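## Task

Take the tube sitting in well B5 of the grey source rack RA, put it into well A1 of the yellow destination rack RB and make sure it is fully seated. Also take the tube from RA well C1 and seat it in RB well C1. At the end, every other tube must be upright in its original well (moving them temporarily is allowed), and both racks must sit flat on the bench mat near their starting spots (moving them temporarily is allowed too). Nothing counts if it stays in place only because the robot is holding it. Open the gripper and move the arm away; contact with DONE or its housing is acceptable. Finish by releasing and then pressing DONE until it goes down, but only if everything that had to change is correct, since a premature press is worse than none.

## Robot and tools

Robot: one six-joint arm (big_yam) with a parallel two-finger gripper and a wrist camera. Joint order everywhere (rows, result lists): waist (joint1), shoulder (joint2), elbow (joint3), wrist pitch (joint4), wrist yaw (joint5), wrist roll (joint6), then the gripper. Stated ranges in rad: waist -2.880..2.880, shoulder 0.000..3.142, elbow 0.000..3.019, wrist pitch -1.693..1.571, wrist yaw -1.571..1.571, wrist roll -2.094..2.094; true ends may differ by up to 0.019 rad.

Frames: the scene frame sits on the tabletop under the arm base, +z up, +y to the left when facing along +x; the base may be slightly tilted. RA is the grey rack, RB the yellow one; initially row A is the row closest to the base and column 1 is on the left seen from the base. Racks are loose. The pinch link is the midpoint between the finger pads, about 1 cm behind the tips; fingers point along its +z and close along its y. Occasionally a loose object gets a small external shove.

execute_actions(actions): actions is a list of actions; each action is a list of up to 15 rows; each row is 7 numbers in [-1, 1] (optionally followed by 6 stiffness scales from 0 to 1, one per arm joint, which persist until changed). Each row lasts one control step (1/30 s); if fewer than 15 rows are given, the last row repeats to fill 15 steps. The first six numbers are joint offsets, not poses: each is measured from the joint angles at the start of that action (not from the previous row), scaled so 1.0 equals 1.264 rad waist, 1.32 shoulder, 1.276 elbow, 1.83 wrist pitch, 1.686 wrist yaw, 2.022 wrist roll. For the first action of a call the reference is the last reported angles. The seventh number is the absolute gripper opening: +1 fully open (0.094 m pad gap), -1 closed. An action asking a joint more than 0.019 rad outward past its range is refused; if the first action of a call fails this, or any action is malformed, nothing runs. A joint pushed to its real end stops there and the result notes "joint sent to its limit" (absence of the note does not prove there is room left). An empty list just returns state and images.

move(target, speed, blocking): target is one row of the same 7-number form; the joint offsets are counted from the Joint positions in the latest result that listed them, and the gripper value is absolute and sent at once. All joints follow synchronized paths, so the hand traces a curve, and paths ignore obstacles. speed (0.01 to 2 rad/s, default 0.5) caps the fastest joint; paths take 0.5 to 10 s and are cut off at 10 s. Faster motion means harder impacts, and a target past a contact pushes harder. The result adds a "move:" line: ending (done, off_target, moving, held, fault), limits=held or none, and the joint farthest from its target. blocking=false returns after 0.5 s while motion continues; then only wait or stop are accepted until a result shows the move ended.

wait(seconds): 0 to 10 s, robot holds its last command; returns early if a running move finishes. stop(): brakes the running move (needs braking room; fingers keep moving). zoom_image(camera, region): camera is cam_head_left, cam_head_right, cam_high, cam_low or cam_wrist; region [x0, y0, x1, y1] in pixels, origin top-left, at most 504x504. Image sizes: 672x504 for the four fixed cameras, 616x616 for cam_wrist (fisheye). read_manual(section) only returns licence text. finished_scene(scene) with scene 1 or 2 closes that scene irreversibly and reports success; answering without a tool call ends everything.

Results: Joint positions and Joint velocities (rad, rad/s; last entry is the pad gap in m), Joint targets (angles currently being driven toward, which may drift without new commands), grip_measured (opening on the command scale, possibly off by about 1 mm throughout a scene), joint torques (total drive output with per-joint offset, gain and noise; friction can mimic or mask load), per-step joint readings with HELD where a row was held back, "joint command not followed" when the clearance check altered targets, plus MOTOR HOT (from 85 °C), FAULT and OVER-TEMPERATURE FAULT (at 100 °C the arm and gripper go limp and fall).

Motion limits: each step, a joint's target may lead its measured angle by at most 0.264 (waist), 0.32 (shoulder), 0.276 (elbow), 0.33 (wrist pitch), 0.186 (wrist yaw), 0.522 (wrist roll) rad, and targets are pulled back if they would move the gripper over 70 mm from where it is. Big changes therefore span several actions, and an unfinished change must be re-commanded. Tiny commands of a few mm may not move the hand. All-zero offsets let the arm sag; to hold a pose, first command offsets back to the desired angles, then zeros, correcting further if a joint still falls short.

Gripping: command an opening below grip_measured; about 0.03 lower grips firmly, less lower grips gently. Pads give about 50-62 N each, less on thin parts, with a brief spike at contact. Holding loads heats motors, also while you are thinking; the simulation keeps running between replies.

Avoid: dropping or knocking tubes, tipping racks, anything leaving the table (that ends the scene), fast collisions and heavy pressing. Finish each scene by opening, withdrawing, then pushing DONE until its lamp lights.

Each tool is called after ">>>" as name([rows], argument=value, ...), one row to a line, values as JSON.

## Session

>>> execute_actions(actions=[])

Scene clock: 0.00 s.
grip_measured=+1.000
Joint names: [waist, shoulder, elbow, wrist pitch, wrist yaw, wrist roll]
Joint positions: [-0.116  2.933  2.564 -1.588  0.443 -0.759  0.094]
Joint velocities: [-0.024 -0.015 -0.002  0.007  0.007  0.022  0.   ]
Joint torques (N m, as the arm reports them, + toward a larger angle): no reading
Joint targets: [-0.116 2.932 2.586 -1.589 0.443 -0.759]
Joint stiffness scale: [1. 1. 1. 1. 1. 1.]

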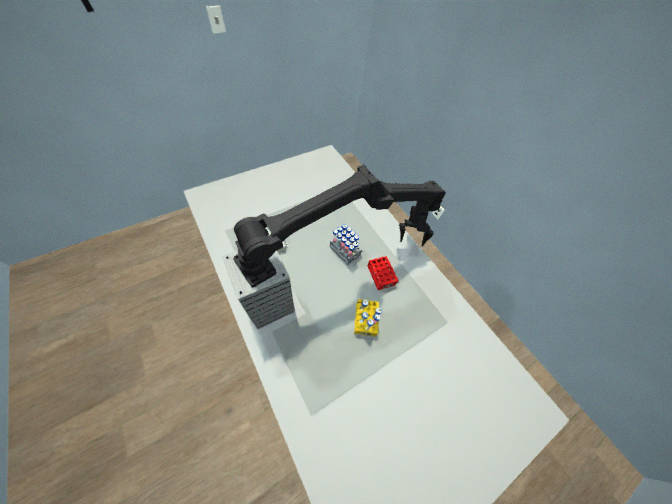

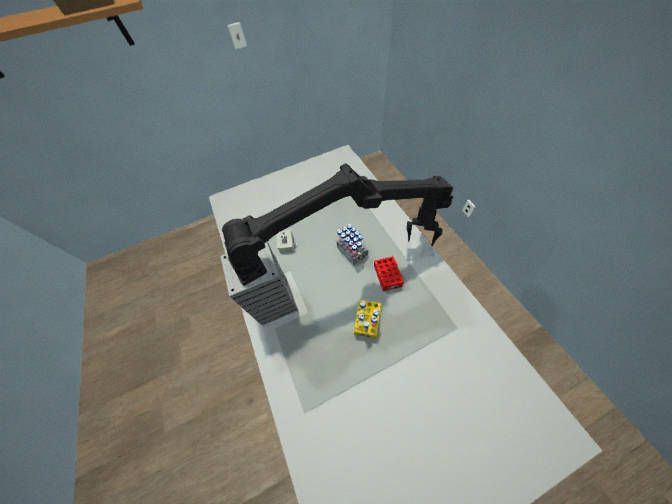

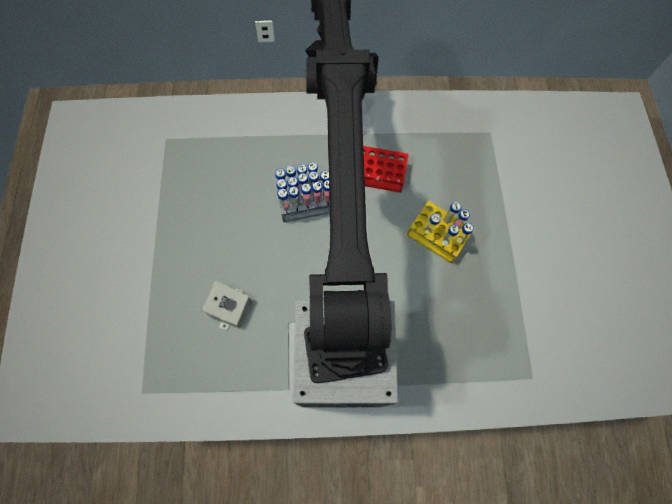

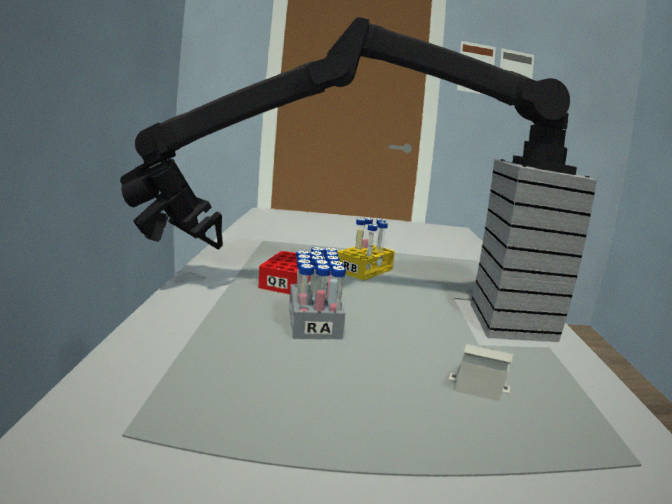

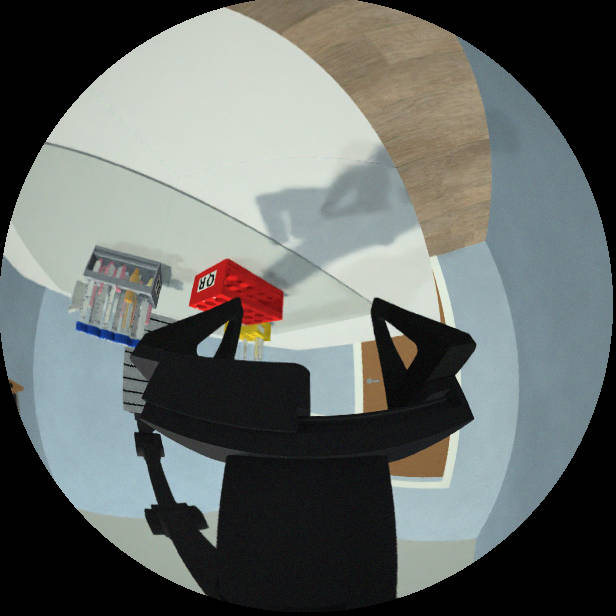

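>>> move(target=[0.21,-0.874,-1,0.471,-0.263,0.375,1], speed=1)

>>> move(target=[0,0,-0.277,0,0,0,1])

Scene clock: 21.27 s.
grip_measured=+1.000
Joint names: [waist, shoulder, elbow, wrist pitch, wrist yaw, wrist roll]
Joint positions: [ 0.146  1.771  1.288 -0.746  0.001 -0.012  0.094]
Joint velocities: [-0.005 -0.005 -0.002 -0.012  0.037 -0.081  0.   ]
Joint torques (N m, as the arm reports them, + toward a larger angle): [ -2.2  -15.72   9.62   1.65  -0.22   0.1 ]
Joint targets: [0.149 1.779 1.288 -0.725 -0.001 -0.000]
Joint stiffness scale: [1. 1. 1. 1. 1. 1.]
move: done; limits=none; farthest joint: the wrist pitch, 0.020 radians from its target (0.862 radians at the start)

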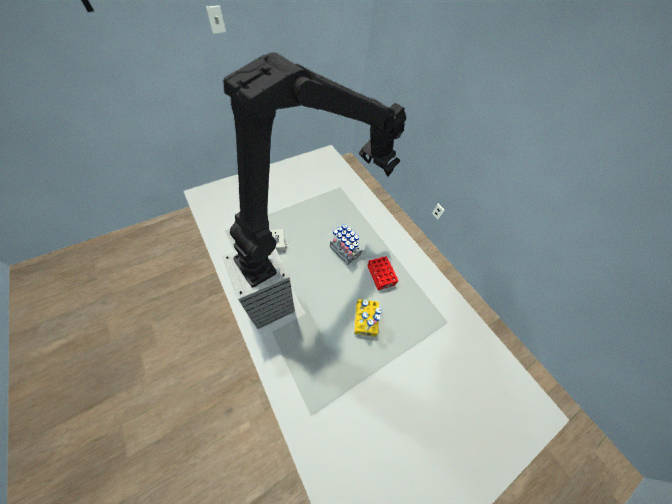

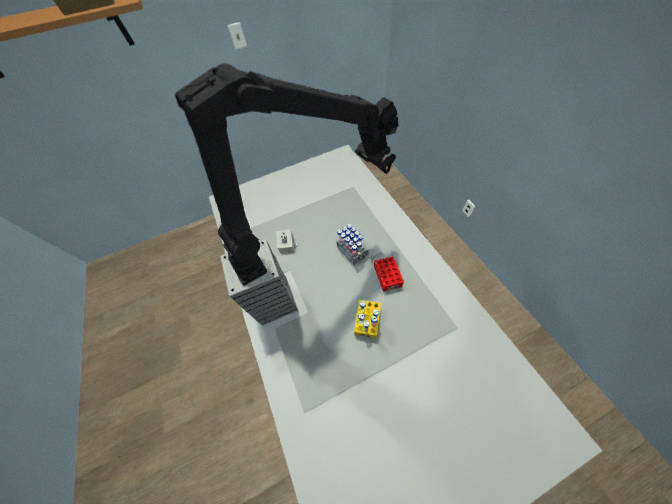

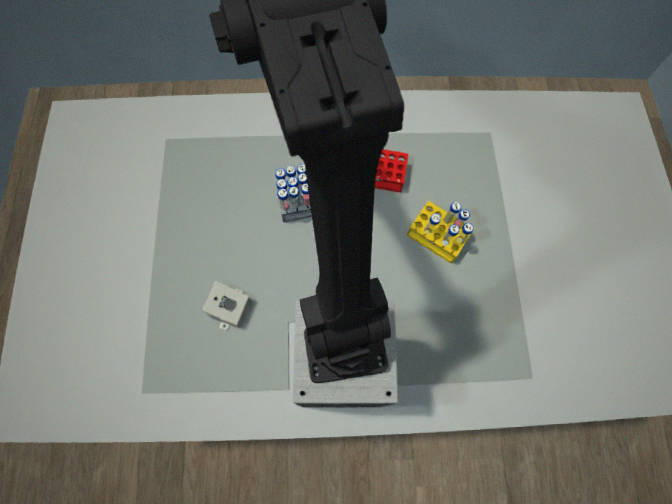

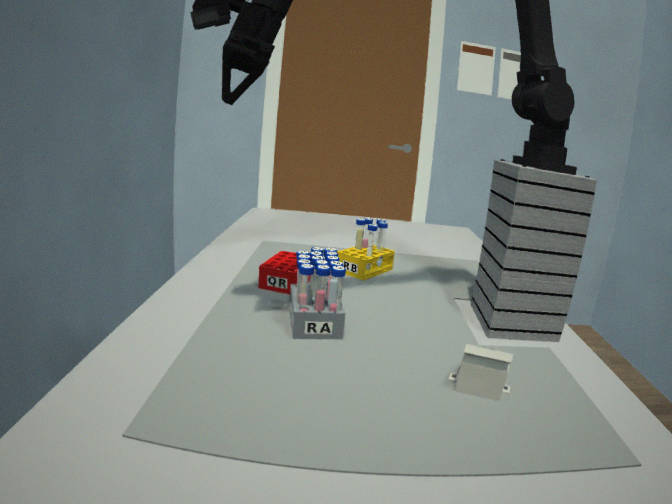

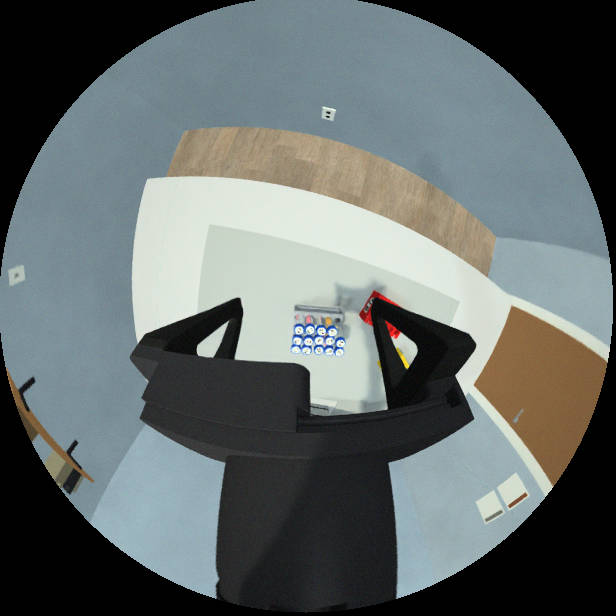

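Scene clock: 22.40 s.
grip_measured=+1.000
Joint names: [waist, shoulder, elbow, wrist pitch, wrist yaw, wrist roll]
Joint positions: [ 0.146  1.771  0.925 -0.746  0.001 -0.012  0.094]
Joint velocities: [ 0.005 -0.005  0.007 -0.002 -0.051 -0.007  0.   ]
Joint torques (N m, as the arm reports them, + toward a larger angle): [ -1.84 -12.78   7.59   0.47  -0.14  -0.03]
Joint targets: [0.146 1.771 0.935 -0.746 0.001 -0.012]
Joint stiffness scale: [1. 1. 1. 1. 1. 1.]
move: done; limits=none; farthest joint: the elbow, 0.010 radians from its target (0.353 radians at the start)

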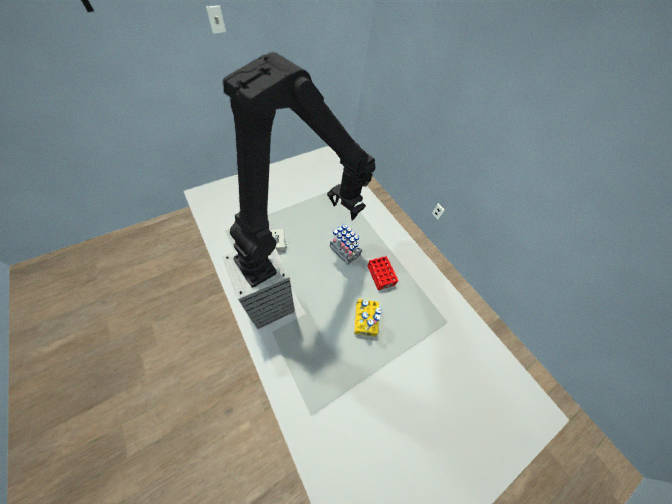

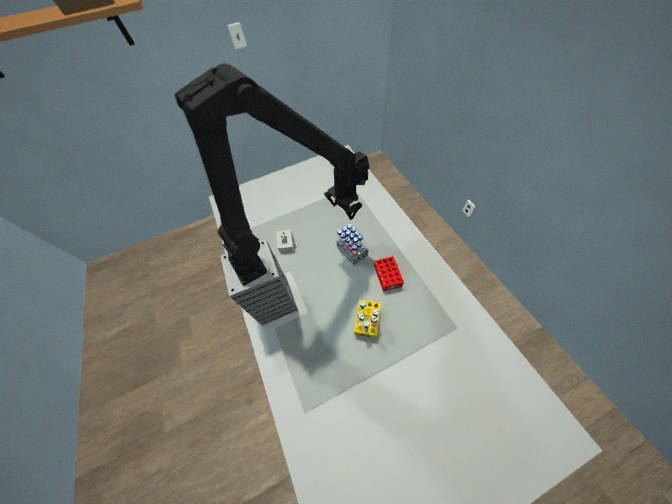

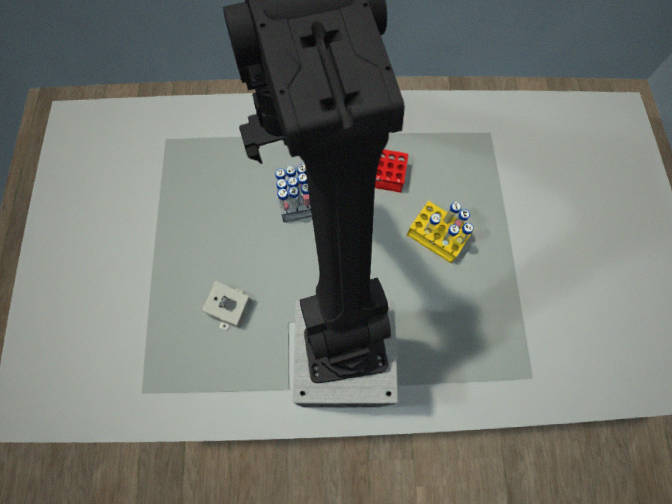

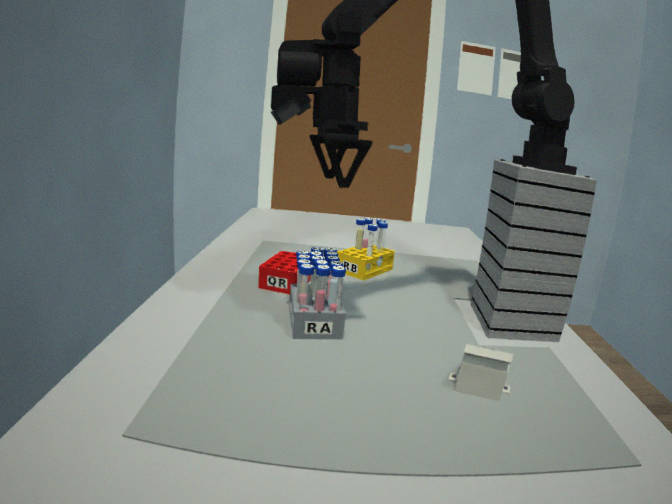

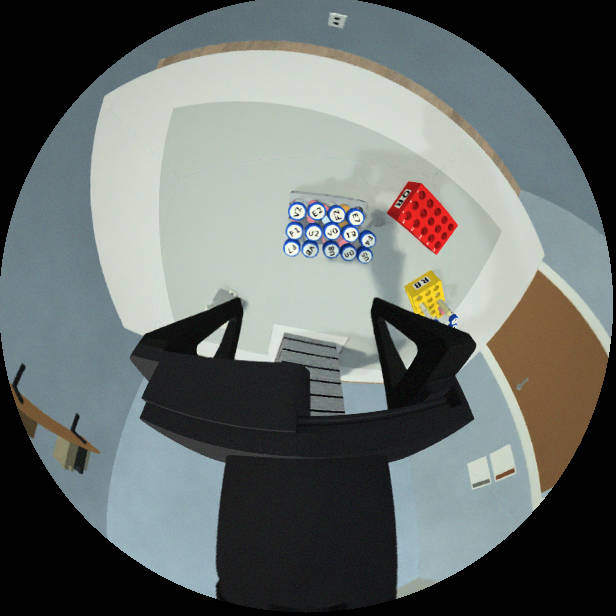

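>>> move(target=[-0.156,0.18,0.02,0.14,0,0,-0.4])

Scene clock: 41.70 s.
grip_measured=-0.399
Joint names: [waist, shoulder, elbow, wrist pitch, wrist yaw, wrist roll]
Joint positions: [-0.051  2.009  0.925 -0.508  0.001 -0.012  0.028]
Joint velocities: [ 0.005 -0.005 -0.012  0.002  0.095  0.007 -0.   ]
Joint torques (N m, as the arm reports them, + toward a larger angle): [ -2.36 -13.75   6.99   1.02  -0.15  -0.02]
Joint targets: [-0.052 2.009 0.950 -0.490 0.001 -0.012]
Joint stiffness scale: [1. 1. 1. 1. 1. 1.]
move: off_target; limits=none; farthest joint: the elbow, 0.025 radians from its target (0.026 radians at the start)

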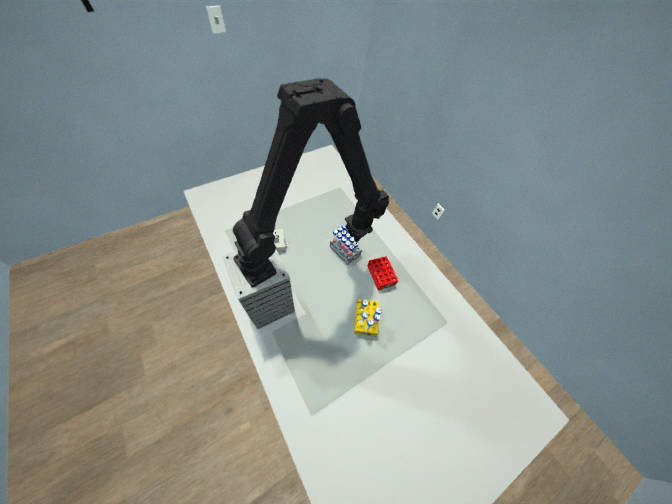

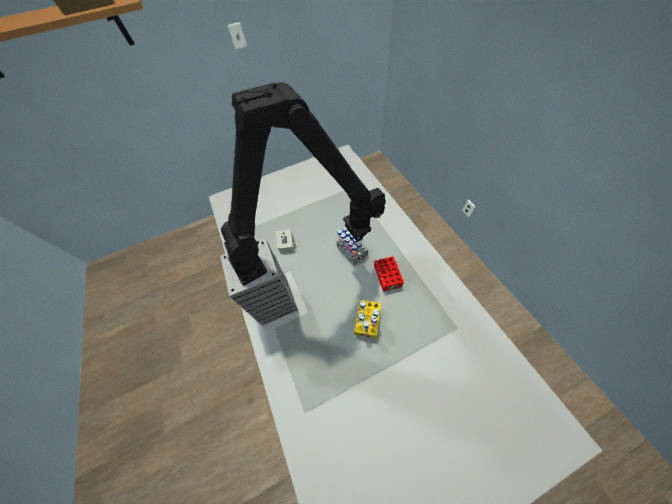

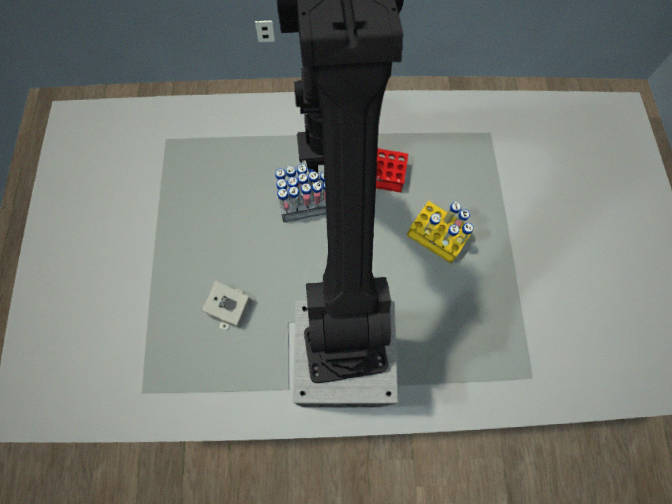

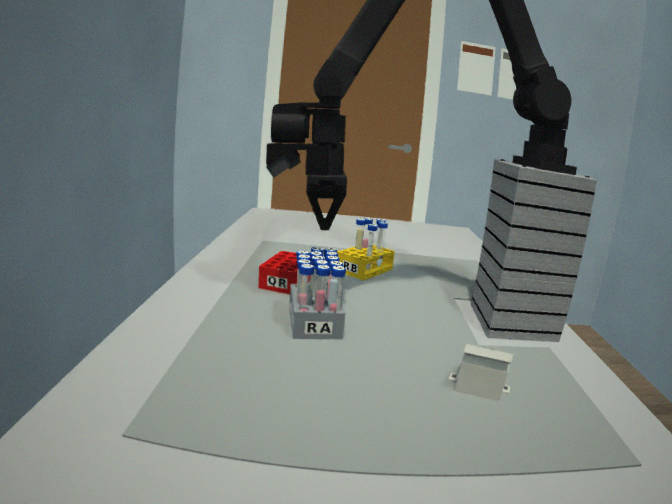

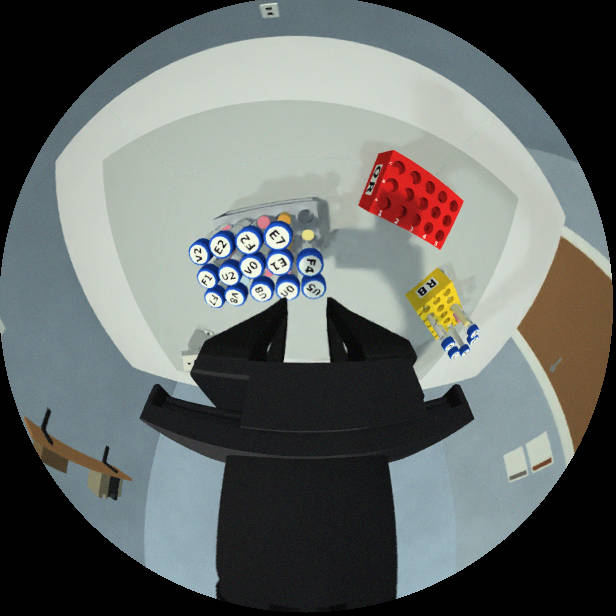

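>>> move(target=[-0.035,0.05,0.03,0.04,0,0.72,-0.35], speed=1)

Scene clock: 66.50 s.
grip_measured=-0.351
Joint names: [waist, shoulder, elbow, wrist pitch, wrist yaw, wrist roll]
Joint positions: [-0.081  2.059  0.939 -0.452  0.001  1.433  0.03 ]
Joint velocities: [ 0.005  0.005 -0.012 -0.007  0.022 -0.066  0.   ]
Joint torques (N m, as the arm reports them, + toward a larger angle): [ -3.22 -12.43   6.81   1.1   -0.03   0.09]
Joint targets: [-0.095 2.074 0.964 -0.434 0.001 1.444]
Joint stiffness scale: [1. 1. 1. 1. 1. 1.]
move: off_target; limits=none; farthest joint: the elbow, 0.025 radians from its target (0.038 radians at the start)

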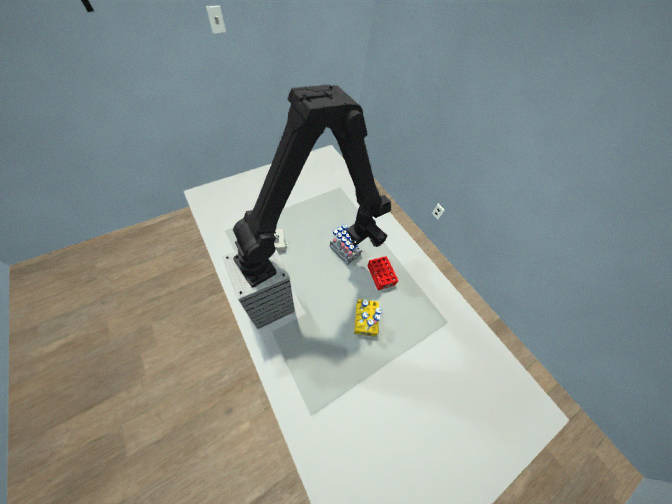

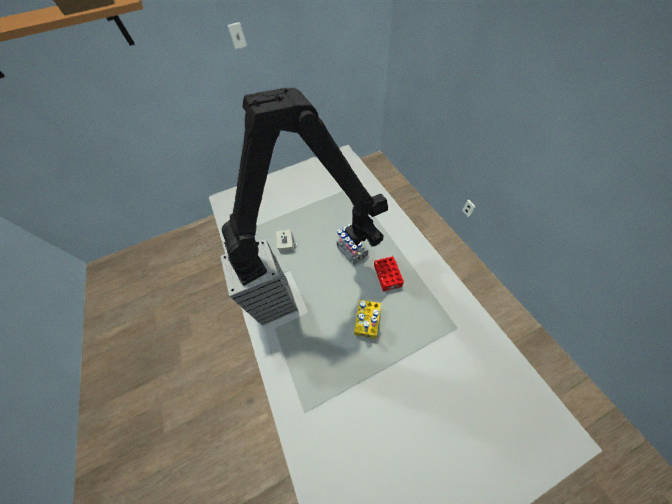

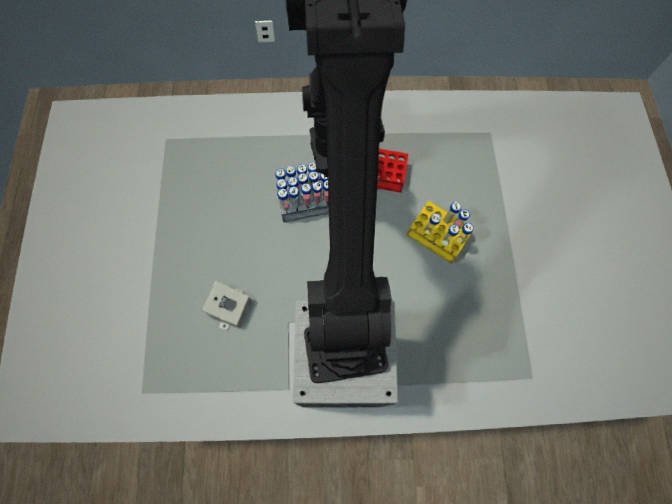

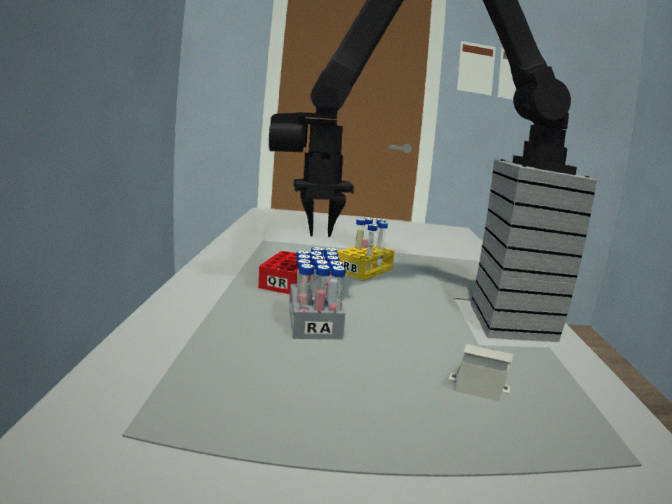

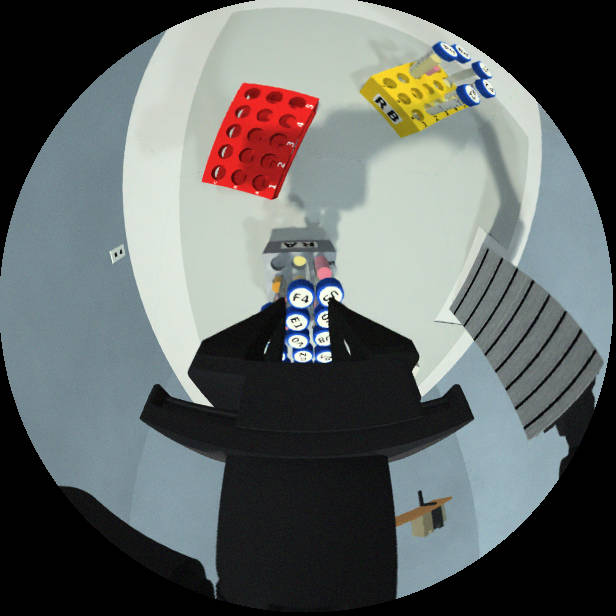

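>>> move(target=[-0.015,0.078,0.05,0.038,0,0,-0.35], speed=0.15)

Scene clock: 76.63 s.
grip_measured=-0.351
Joint names: [waist, shoulder, elbow, wrist pitch, wrist yaw, wrist roll]
Joint positions: [-0.084  2.134  0.982 -0.407  0.001  1.434  0.03 ]
Joint velocities: [-0.015 -0.015  0.002  0.002 -0.037  0.066 -0.001]
Joint torques (N m, as the arm reports them, + toward a larger angle): [ -3.56 -12.46   5.99   1.22  -0.07   0.  ]
Joint targets: [-0.100 2.162 1.002 -0.382 0.001 1.433]
Joint stiffness scale: [1. 1. 1. 1. 1. 1.]
move: off_target; limits=none; farthest joint: the shoulder, 0.028 radians from its target (0.103 radians at the start)

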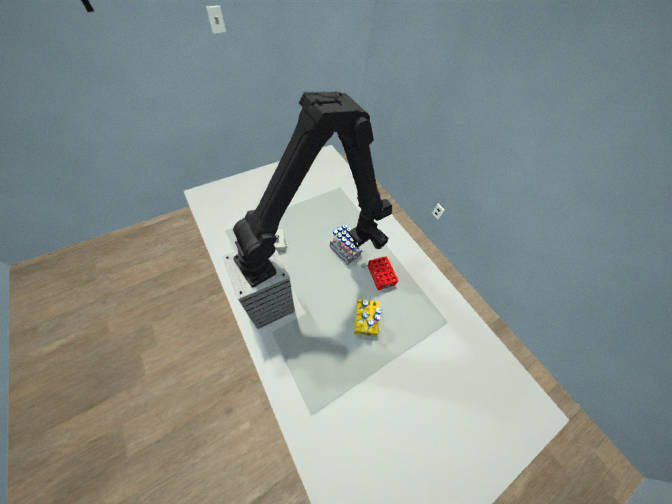

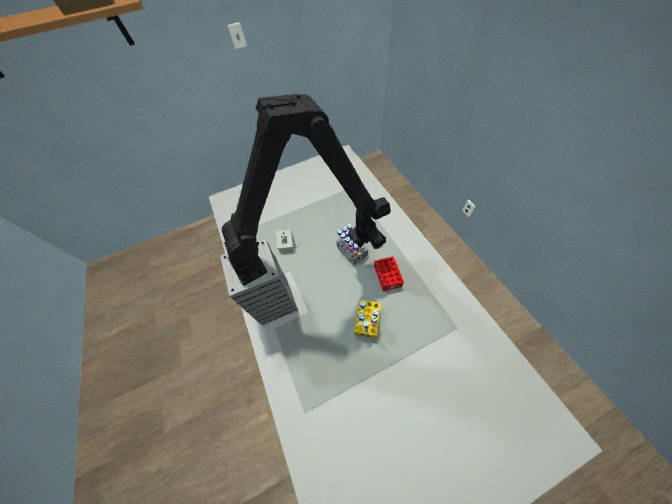

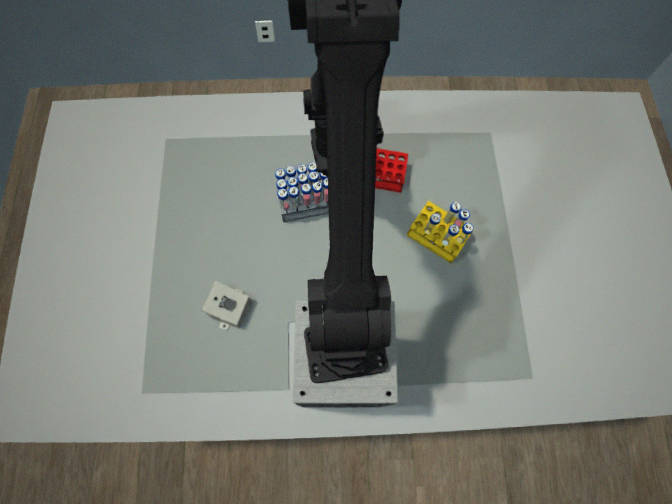

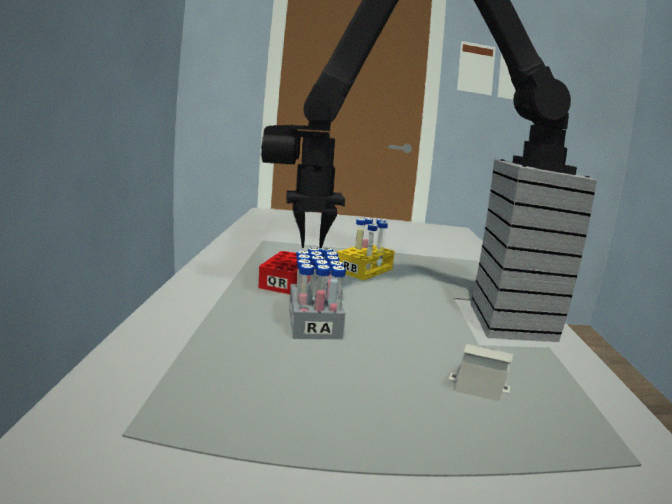

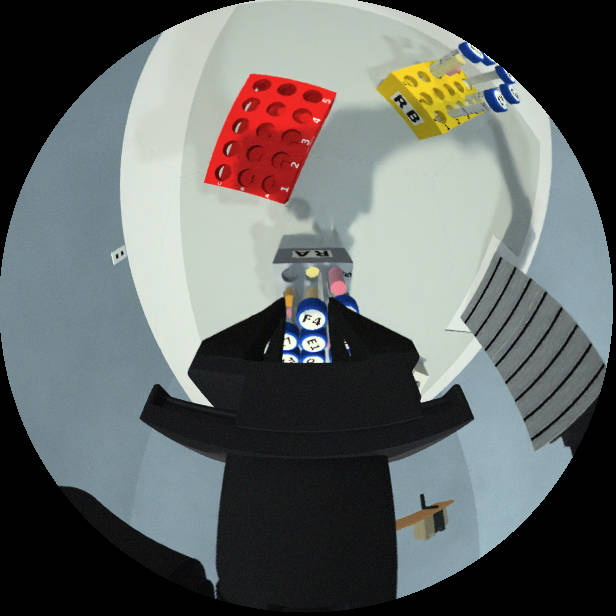

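>>> move(target=[-0.02,0.07,0.025,0.04,0,0,-0.35], speed=0.1)

Scene clock: 83.13 s.
grip_measured=-0.351
Joint names: [waist, shoulder, elbow, wrist pitch, wrist yaw, wrist roll]
Joint positions: [-0.088  2.139  0.983 -0.399 -0.003  1.434  0.031]
Joint velocities: [-0.005 -0.015 -0.012 -0.022 -0.051 -0.066 -0.001]
Joint torques (N m, as the arm reports them, + toward a larger angle): [-3.81 -8.02  6.92  2.63  0.08  0.03]
Joint targets: [-0.109 2.226 1.014 -0.333 0.001 1.434]
Joint stiffness scale: [1. 1. 1. 1. 1. 1.]
move: off_target; limits=none; farthest joint: the shoulder, 0.088 radians from its target (0.093 radians at the start)

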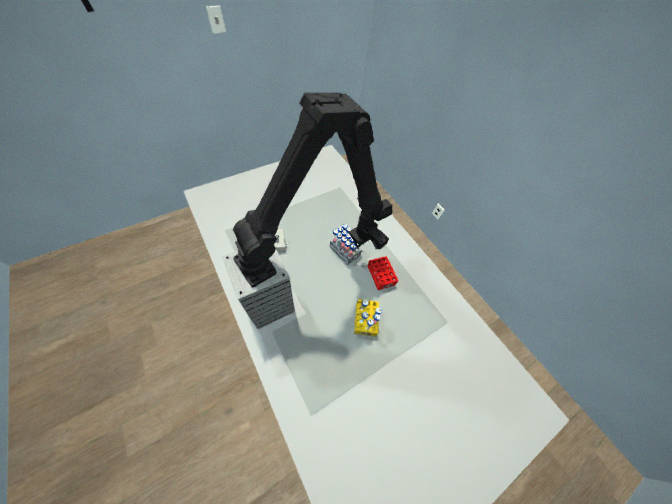

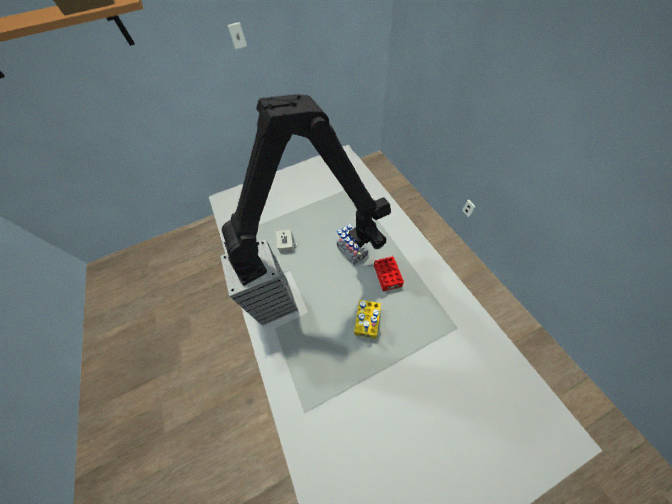

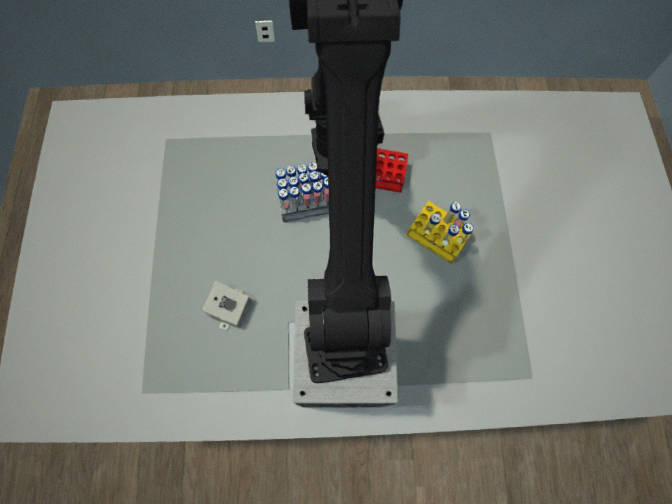

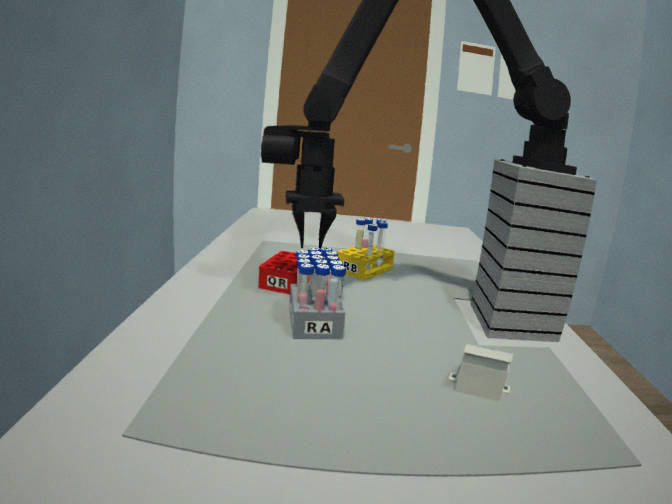

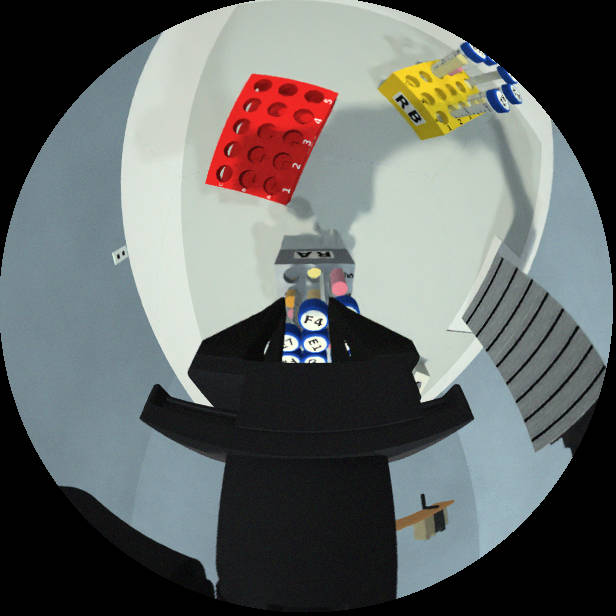

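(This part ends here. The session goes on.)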